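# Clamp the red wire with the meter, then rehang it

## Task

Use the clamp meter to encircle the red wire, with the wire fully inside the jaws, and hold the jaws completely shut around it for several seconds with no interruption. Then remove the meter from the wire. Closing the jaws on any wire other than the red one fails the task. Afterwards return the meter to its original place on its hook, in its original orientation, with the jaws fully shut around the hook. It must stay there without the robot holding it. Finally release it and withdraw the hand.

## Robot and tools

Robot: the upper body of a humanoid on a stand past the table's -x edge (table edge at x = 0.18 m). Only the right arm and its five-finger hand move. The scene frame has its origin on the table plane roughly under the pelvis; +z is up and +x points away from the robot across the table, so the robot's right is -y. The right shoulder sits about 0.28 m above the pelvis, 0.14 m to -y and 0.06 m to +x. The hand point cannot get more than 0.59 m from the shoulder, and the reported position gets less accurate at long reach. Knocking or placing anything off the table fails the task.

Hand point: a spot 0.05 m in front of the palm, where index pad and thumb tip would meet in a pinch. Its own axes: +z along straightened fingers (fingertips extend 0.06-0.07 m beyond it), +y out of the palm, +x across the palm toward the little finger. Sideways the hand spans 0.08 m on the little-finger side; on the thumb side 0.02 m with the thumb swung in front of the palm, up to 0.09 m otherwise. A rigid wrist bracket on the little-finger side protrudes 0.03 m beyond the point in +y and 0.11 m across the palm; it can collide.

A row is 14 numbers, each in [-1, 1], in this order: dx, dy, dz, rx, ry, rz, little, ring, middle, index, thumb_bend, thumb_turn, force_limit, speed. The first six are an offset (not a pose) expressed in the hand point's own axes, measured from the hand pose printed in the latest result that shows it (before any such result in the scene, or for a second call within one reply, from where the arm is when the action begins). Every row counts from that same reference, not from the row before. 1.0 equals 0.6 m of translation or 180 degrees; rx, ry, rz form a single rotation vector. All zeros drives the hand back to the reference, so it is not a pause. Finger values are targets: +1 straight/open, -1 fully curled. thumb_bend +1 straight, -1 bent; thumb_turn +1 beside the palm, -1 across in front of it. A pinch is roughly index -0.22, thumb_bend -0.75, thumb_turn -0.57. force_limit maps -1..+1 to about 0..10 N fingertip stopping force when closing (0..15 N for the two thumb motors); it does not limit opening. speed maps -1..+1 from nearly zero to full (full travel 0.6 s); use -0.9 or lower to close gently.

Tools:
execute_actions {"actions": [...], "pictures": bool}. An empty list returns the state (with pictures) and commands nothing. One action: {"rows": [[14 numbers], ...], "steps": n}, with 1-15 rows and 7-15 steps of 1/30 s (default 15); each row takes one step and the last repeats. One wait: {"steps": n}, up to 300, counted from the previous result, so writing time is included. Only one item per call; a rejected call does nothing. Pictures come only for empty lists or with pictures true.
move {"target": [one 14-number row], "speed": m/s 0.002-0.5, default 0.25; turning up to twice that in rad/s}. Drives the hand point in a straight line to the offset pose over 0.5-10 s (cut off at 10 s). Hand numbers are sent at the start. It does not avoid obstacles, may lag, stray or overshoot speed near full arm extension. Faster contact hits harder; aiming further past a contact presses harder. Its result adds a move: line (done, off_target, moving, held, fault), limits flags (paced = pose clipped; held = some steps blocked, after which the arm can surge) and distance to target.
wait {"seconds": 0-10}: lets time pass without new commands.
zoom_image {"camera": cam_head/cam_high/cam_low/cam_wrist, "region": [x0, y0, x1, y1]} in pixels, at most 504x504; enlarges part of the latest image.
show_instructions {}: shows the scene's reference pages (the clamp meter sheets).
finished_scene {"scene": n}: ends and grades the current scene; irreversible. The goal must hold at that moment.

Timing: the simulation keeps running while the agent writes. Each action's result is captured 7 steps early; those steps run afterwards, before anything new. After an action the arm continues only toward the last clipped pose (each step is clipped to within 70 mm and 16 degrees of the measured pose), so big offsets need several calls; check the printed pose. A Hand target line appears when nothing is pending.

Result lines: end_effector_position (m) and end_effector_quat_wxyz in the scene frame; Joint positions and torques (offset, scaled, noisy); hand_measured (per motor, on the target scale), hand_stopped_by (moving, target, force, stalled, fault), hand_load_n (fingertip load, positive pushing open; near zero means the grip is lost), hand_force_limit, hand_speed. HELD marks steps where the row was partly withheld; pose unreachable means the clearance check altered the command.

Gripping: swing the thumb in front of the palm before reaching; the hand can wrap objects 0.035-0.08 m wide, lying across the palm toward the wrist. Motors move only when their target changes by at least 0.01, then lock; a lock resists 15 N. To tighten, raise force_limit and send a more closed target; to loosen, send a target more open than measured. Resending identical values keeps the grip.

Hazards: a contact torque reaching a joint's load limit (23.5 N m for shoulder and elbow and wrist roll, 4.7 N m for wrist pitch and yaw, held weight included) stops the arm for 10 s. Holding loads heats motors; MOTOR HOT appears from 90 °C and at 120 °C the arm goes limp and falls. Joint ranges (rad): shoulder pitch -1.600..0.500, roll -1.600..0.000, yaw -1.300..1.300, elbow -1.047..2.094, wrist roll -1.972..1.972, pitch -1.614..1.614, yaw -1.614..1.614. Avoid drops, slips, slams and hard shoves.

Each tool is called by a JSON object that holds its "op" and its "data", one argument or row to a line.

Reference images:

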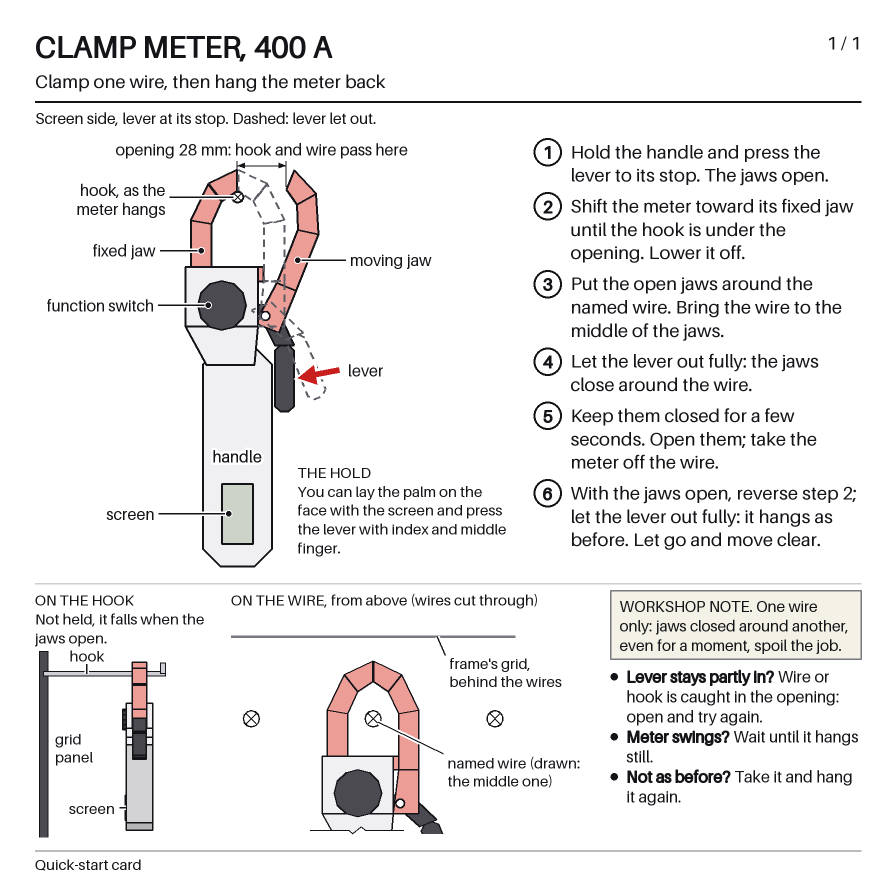

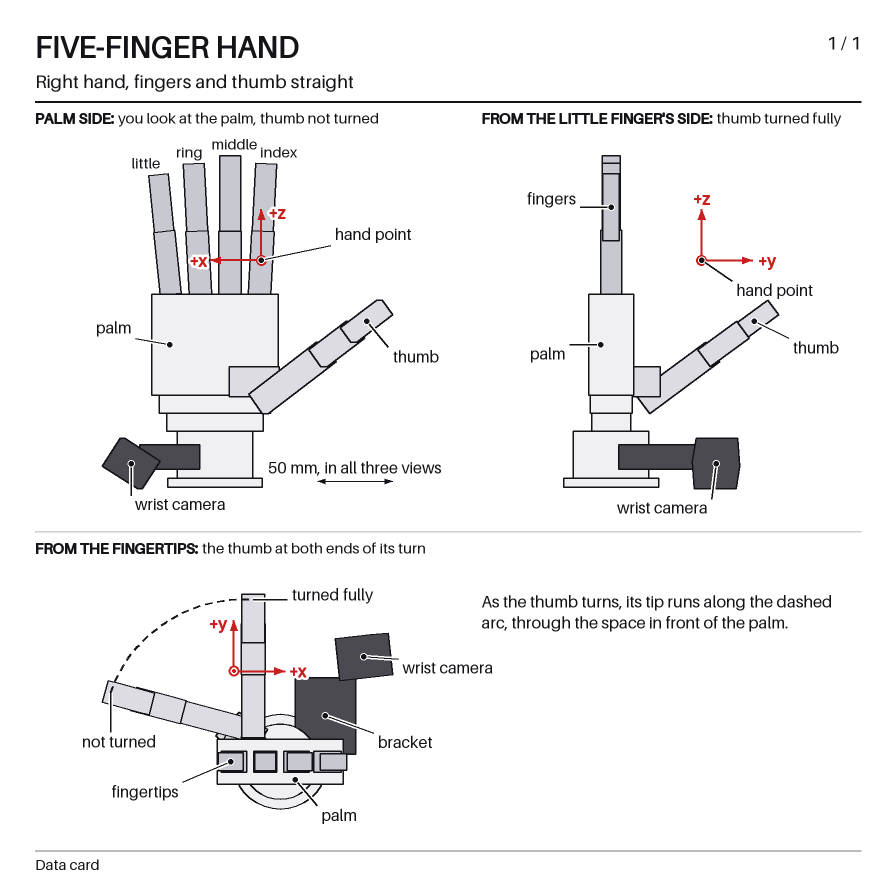

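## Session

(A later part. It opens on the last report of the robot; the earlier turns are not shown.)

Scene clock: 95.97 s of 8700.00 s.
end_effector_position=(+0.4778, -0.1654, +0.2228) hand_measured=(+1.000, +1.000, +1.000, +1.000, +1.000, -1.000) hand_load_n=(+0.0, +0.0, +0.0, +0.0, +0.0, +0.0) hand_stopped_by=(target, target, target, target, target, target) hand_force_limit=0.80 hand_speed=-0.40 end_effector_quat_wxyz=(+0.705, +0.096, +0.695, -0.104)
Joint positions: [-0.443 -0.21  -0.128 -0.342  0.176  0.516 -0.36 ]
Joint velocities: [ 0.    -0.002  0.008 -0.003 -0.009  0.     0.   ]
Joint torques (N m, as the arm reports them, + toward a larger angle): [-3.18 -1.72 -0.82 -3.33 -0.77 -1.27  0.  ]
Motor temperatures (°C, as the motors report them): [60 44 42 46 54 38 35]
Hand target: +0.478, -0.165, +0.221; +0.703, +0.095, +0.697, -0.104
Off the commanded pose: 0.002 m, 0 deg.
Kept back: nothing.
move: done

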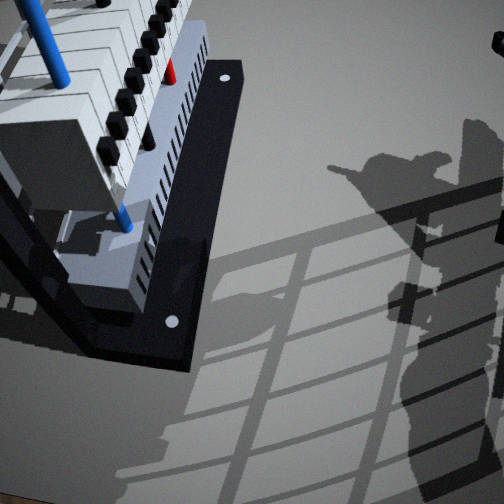

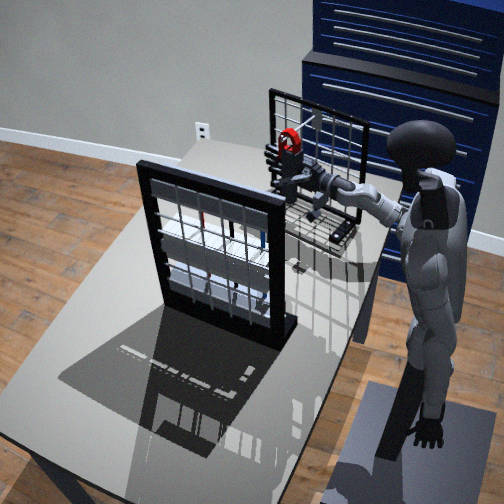

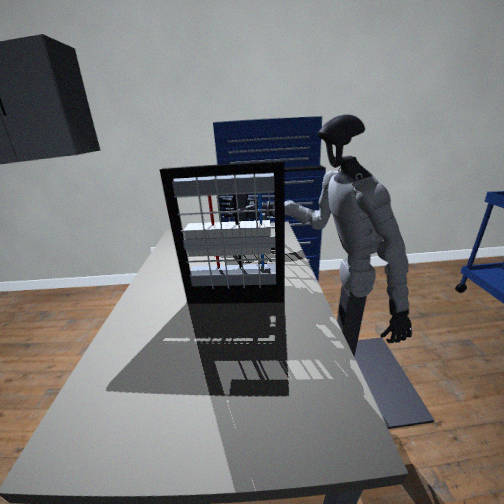

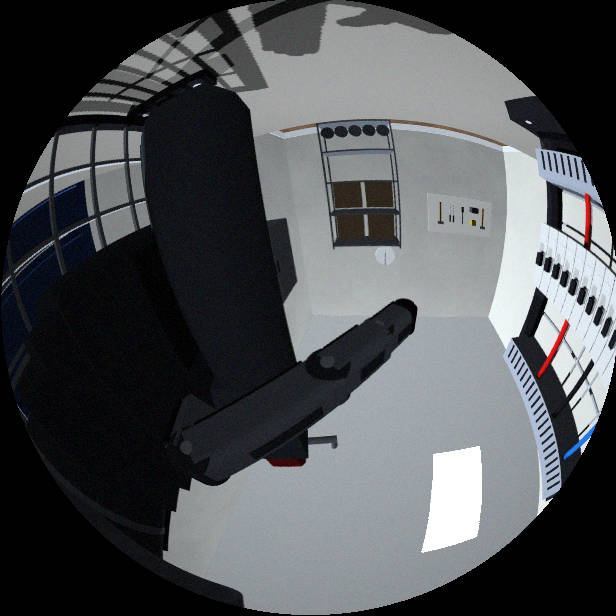

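{"op": "move", "data": {
  "target": [0,-0.02,-0.045,0,0,0,1,1,1,1,1,-1,0.8,-0.4],
  "speed": 0.05
}}

{"op": "move", "data": {
  "target": [0,0,-0.24,0,0,0,1,1,1,1,1,-1,0.8,-0.4],
  "speed": 0.12
}}

{"op": "zoom_image", "data": {
  "camera": "cam_high",
  "region": [255,110,355,230]
}}

Scene clock: 97.17 s of 8700.00 s.
end_effector_position=(+0.4488, -0.1698, +0.2237) hand_measured=(+1.000, +1.000, +1.000, +1.000, +1.000, -1.000) hand_load_n=(+0.0, +0.0, +0.0, +0.0, +0.0, +0.0) hand_stopped_by=(target, target, target, target, target, target) hand_force_limit=0.80 hand_speed=-0.40 end_effector_quat_wxyz=(+0.706, +0.094, +0.694, -0.107)
Joint positions: [-0.307 -0.209 -0.133 -0.519  0.19   0.558 -0.36 ]
Joint velocities: [-0.005  0.015  0.    -0.018  0.014  0.     0.   ]
Joint torques (N m, as the arm reports them, + toward a larger angle): [-2.84 -1.44 -1.35 -3.68 -0.7  -1.24  0.08]
Motor temperatures (°C, as the motors report them): [60 44 42 46 54 38 35]
Hand target: +0.449, -0.170, +0.223; +0.705, +0.096, +0.695, -0.104
Off the commanded pose: 0.001 m, 0 deg.
Kept back: nothing.
move: done

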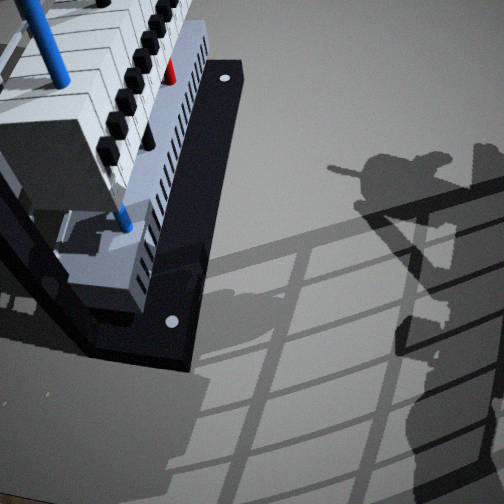

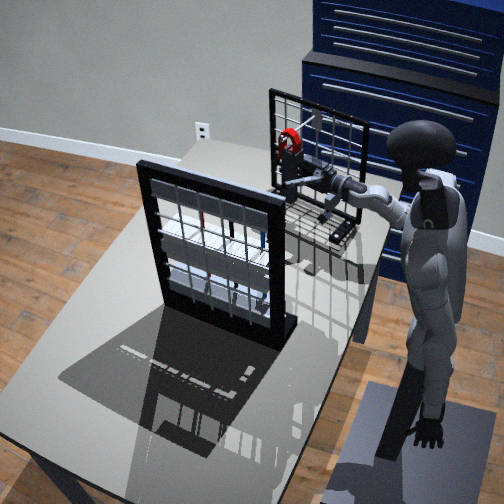

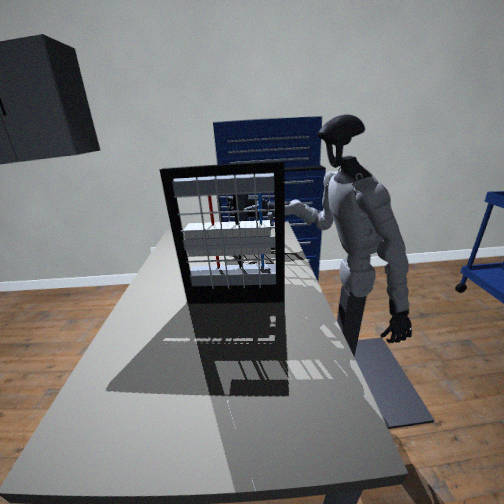

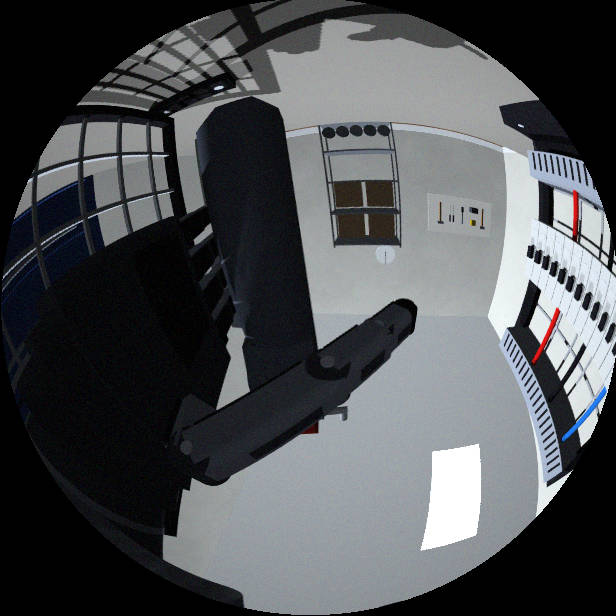

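Scene clock: 98.77 s of 8700.00 s.
end_effector_position=(+0.3112, -0.1293, +0.2244) hand_measured=(+1.000, +1.000, +1.000, +1.000, +1.000, -1.000) hand_load_n=(+0.0, +0.0, +0.0, +0.0, +0.0, +0.0) hand_stopped_by=(target, target, target, target, target, target) hand_force_limit=0.80 hand_speed=-0.40 end_effector_quat_wxyz=(+0.704, +0.095, +0.696, -0.104)
Joint positions: [ 0.48  -0.144  0.291 -1.043 -0.058  0.291 -0.492]
Joint velocities: [ 0.011 -0.005 -0.003  0.006  0.002 -0.001  0.   ]
Joint torques (N m, as the arm reports them, + toward a larger angle): [ 0.07 -0.7  -0.11 -3.89 -0.74 -1.39 -0.02]
Motor temperatures (°C, as the motors report them): [59 44 42 46 54 38 34]
Hand target: +0.311, -0.129, +0.225; +0.706, +0.094, +0.694, -0.106
Off the commanded pose: 0.003 m, 0 deg.
Kept back: nothing.
move: done

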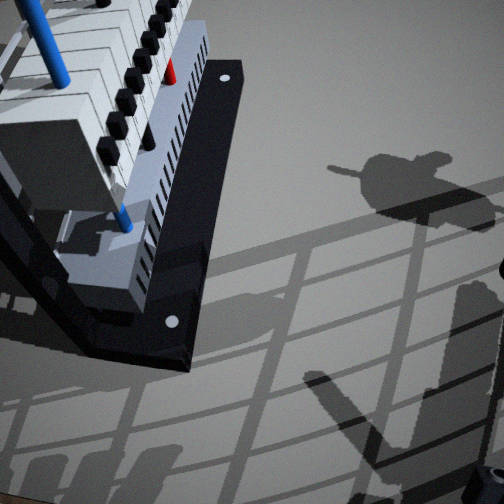

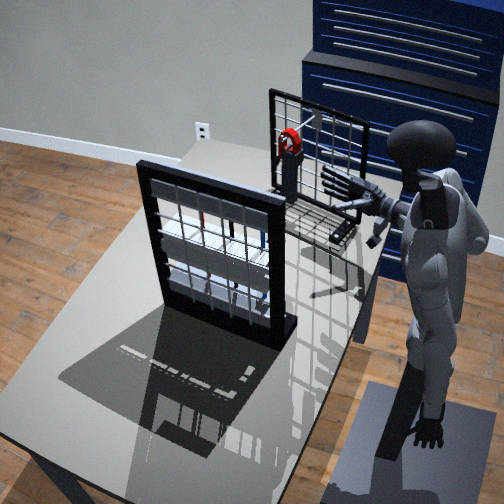

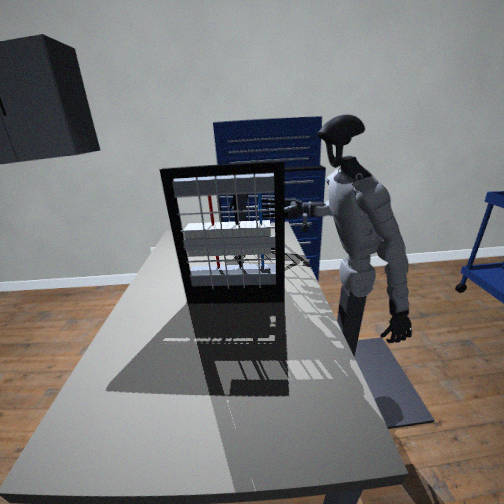

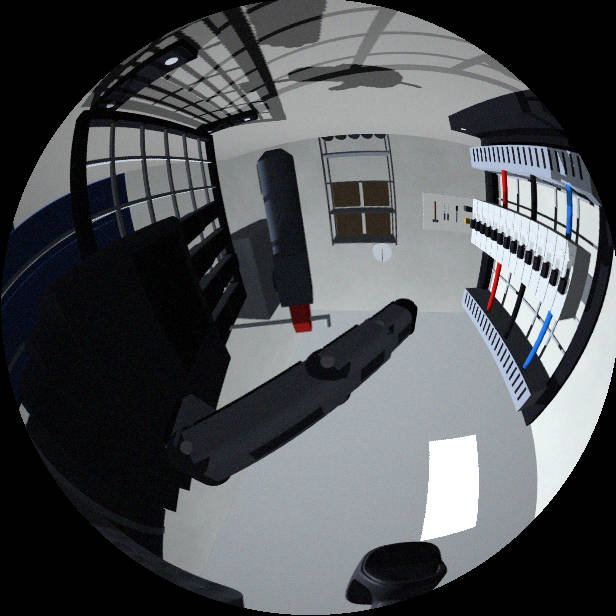

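Region (255, 110, 355, 230) of cam_high's 504x504 image, scaled by 4.200, with more detail than that image has.

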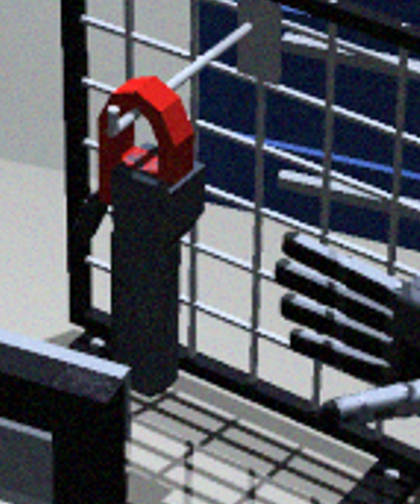

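{"op": "move", "data": {
  "target": [0,0.05,0,0,0,0,-0.5,-0.5,-0.5,-0.5,1,0.3,0,0.3],
  "speed": 0.08
}}

{"op": "zoom_image", "data": {
  "camera": "cam_high",
  "region": [255,110,355,230]
}}

{"op": "zoom_image", "data": {
  "camera": "cam_wrist",
  "region": [200,130,360,350]
}}

Scene clock: 100.40 s of 8700.00 s.
end_effector_position=(+0.3121, -0.1245, +0.2249) hand_measured=(-0.500, -0.500, -0.500, -0.500, +1.000, +0.300) hand_load_n=(+0.0, +0.0, +0.0, +0.0, +0.0, +0.0) hand_stopped_by=(target, target, target, target, target, target) hand_force_limit=0.00 hand_speed=0.30 end_effector_quat_wxyz=(+0.705, +0.095, +0.695, -0.102)
Joint positions: [ 0.467 -0.138  0.321 -1.041 -0.08   0.303 -0.504]
Joint velocities: [ 0.015  0.     0.002  0.006 -0.002  0.     0.   ]
Joint torques (N m, as the arm reports them, + toward a larger angle): [-0.04 -0.77 -0.38 -3.67 -0.88 -1.3   0.03]
Motor temperatures (°C, as the motors report them): [58 44 42 46 54 37 34]
Hand target: +0.312, -0.125, +0.225; +0.705, +0.095, +0.696, -0.103
Off the commanded pose: 0.025 m, 0 deg.
Kept back: nothing.
move: held; limits=held; held on 25 of 30 steps, including the last
pose unreachable: on one or more control steps of this call an arm could not follow its commanded pose, so it was not sent that pose on those steps. On the call's last step it was still not sent that pose. It may still have moved: this result reports where it is.
cause: the commanded pose would bring a part of the arm (just beyond joint 5 (wrist roll)) too close to the robot's own body.

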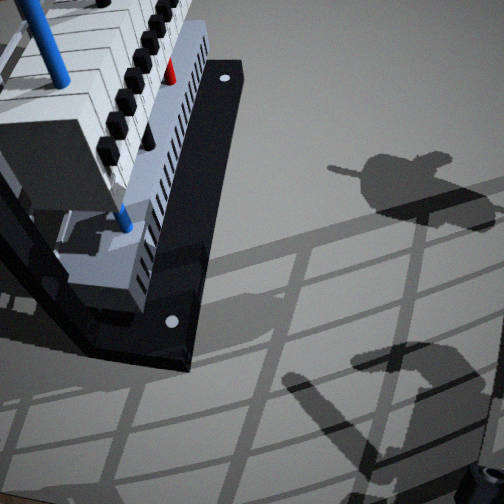

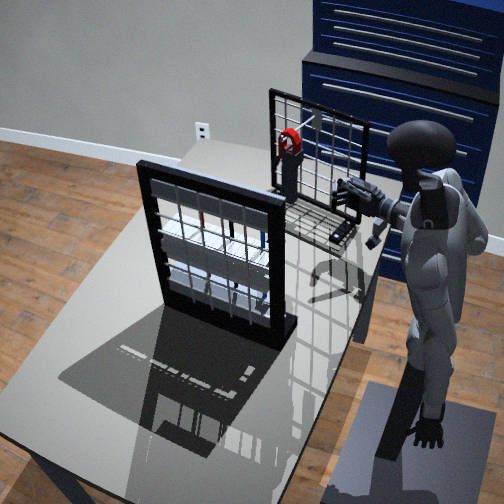

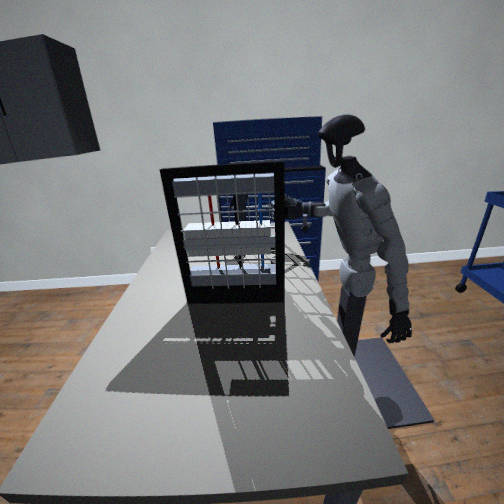

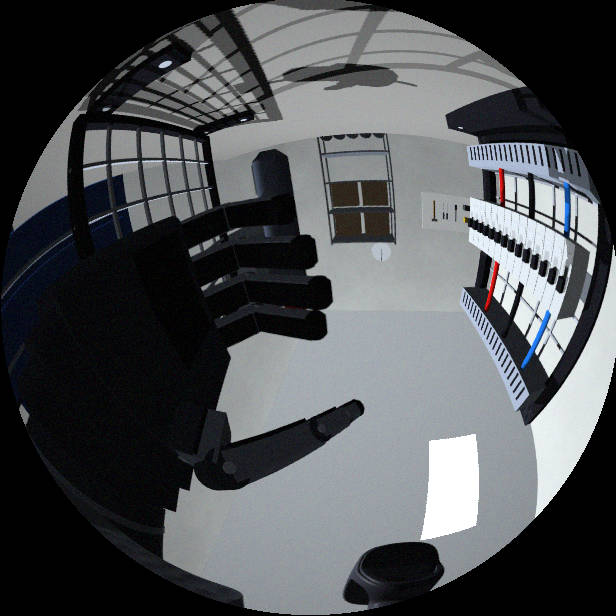

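Region (255, 110, 355, 230) of cam_high's 504x504 image, scaled by 4.200, with more detail than that image has.

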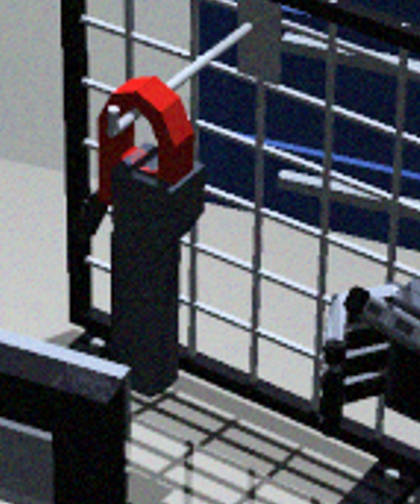

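Region (200, 130, 360, 350) of cam_wrist's 616x616 image, scaled by 2.291, with more detail than that image has; it fills the left 367 columns of this view, and the rest is white.

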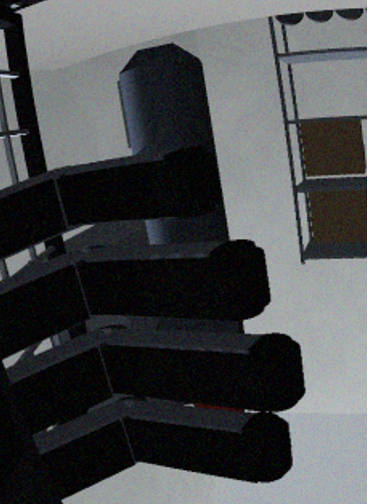

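The meter hangs still, closed, at the same spot, and the hand is clear.

{"op": "finished_scene", "data": {
  "scene": 1
}}

The scene is finished: the task was done.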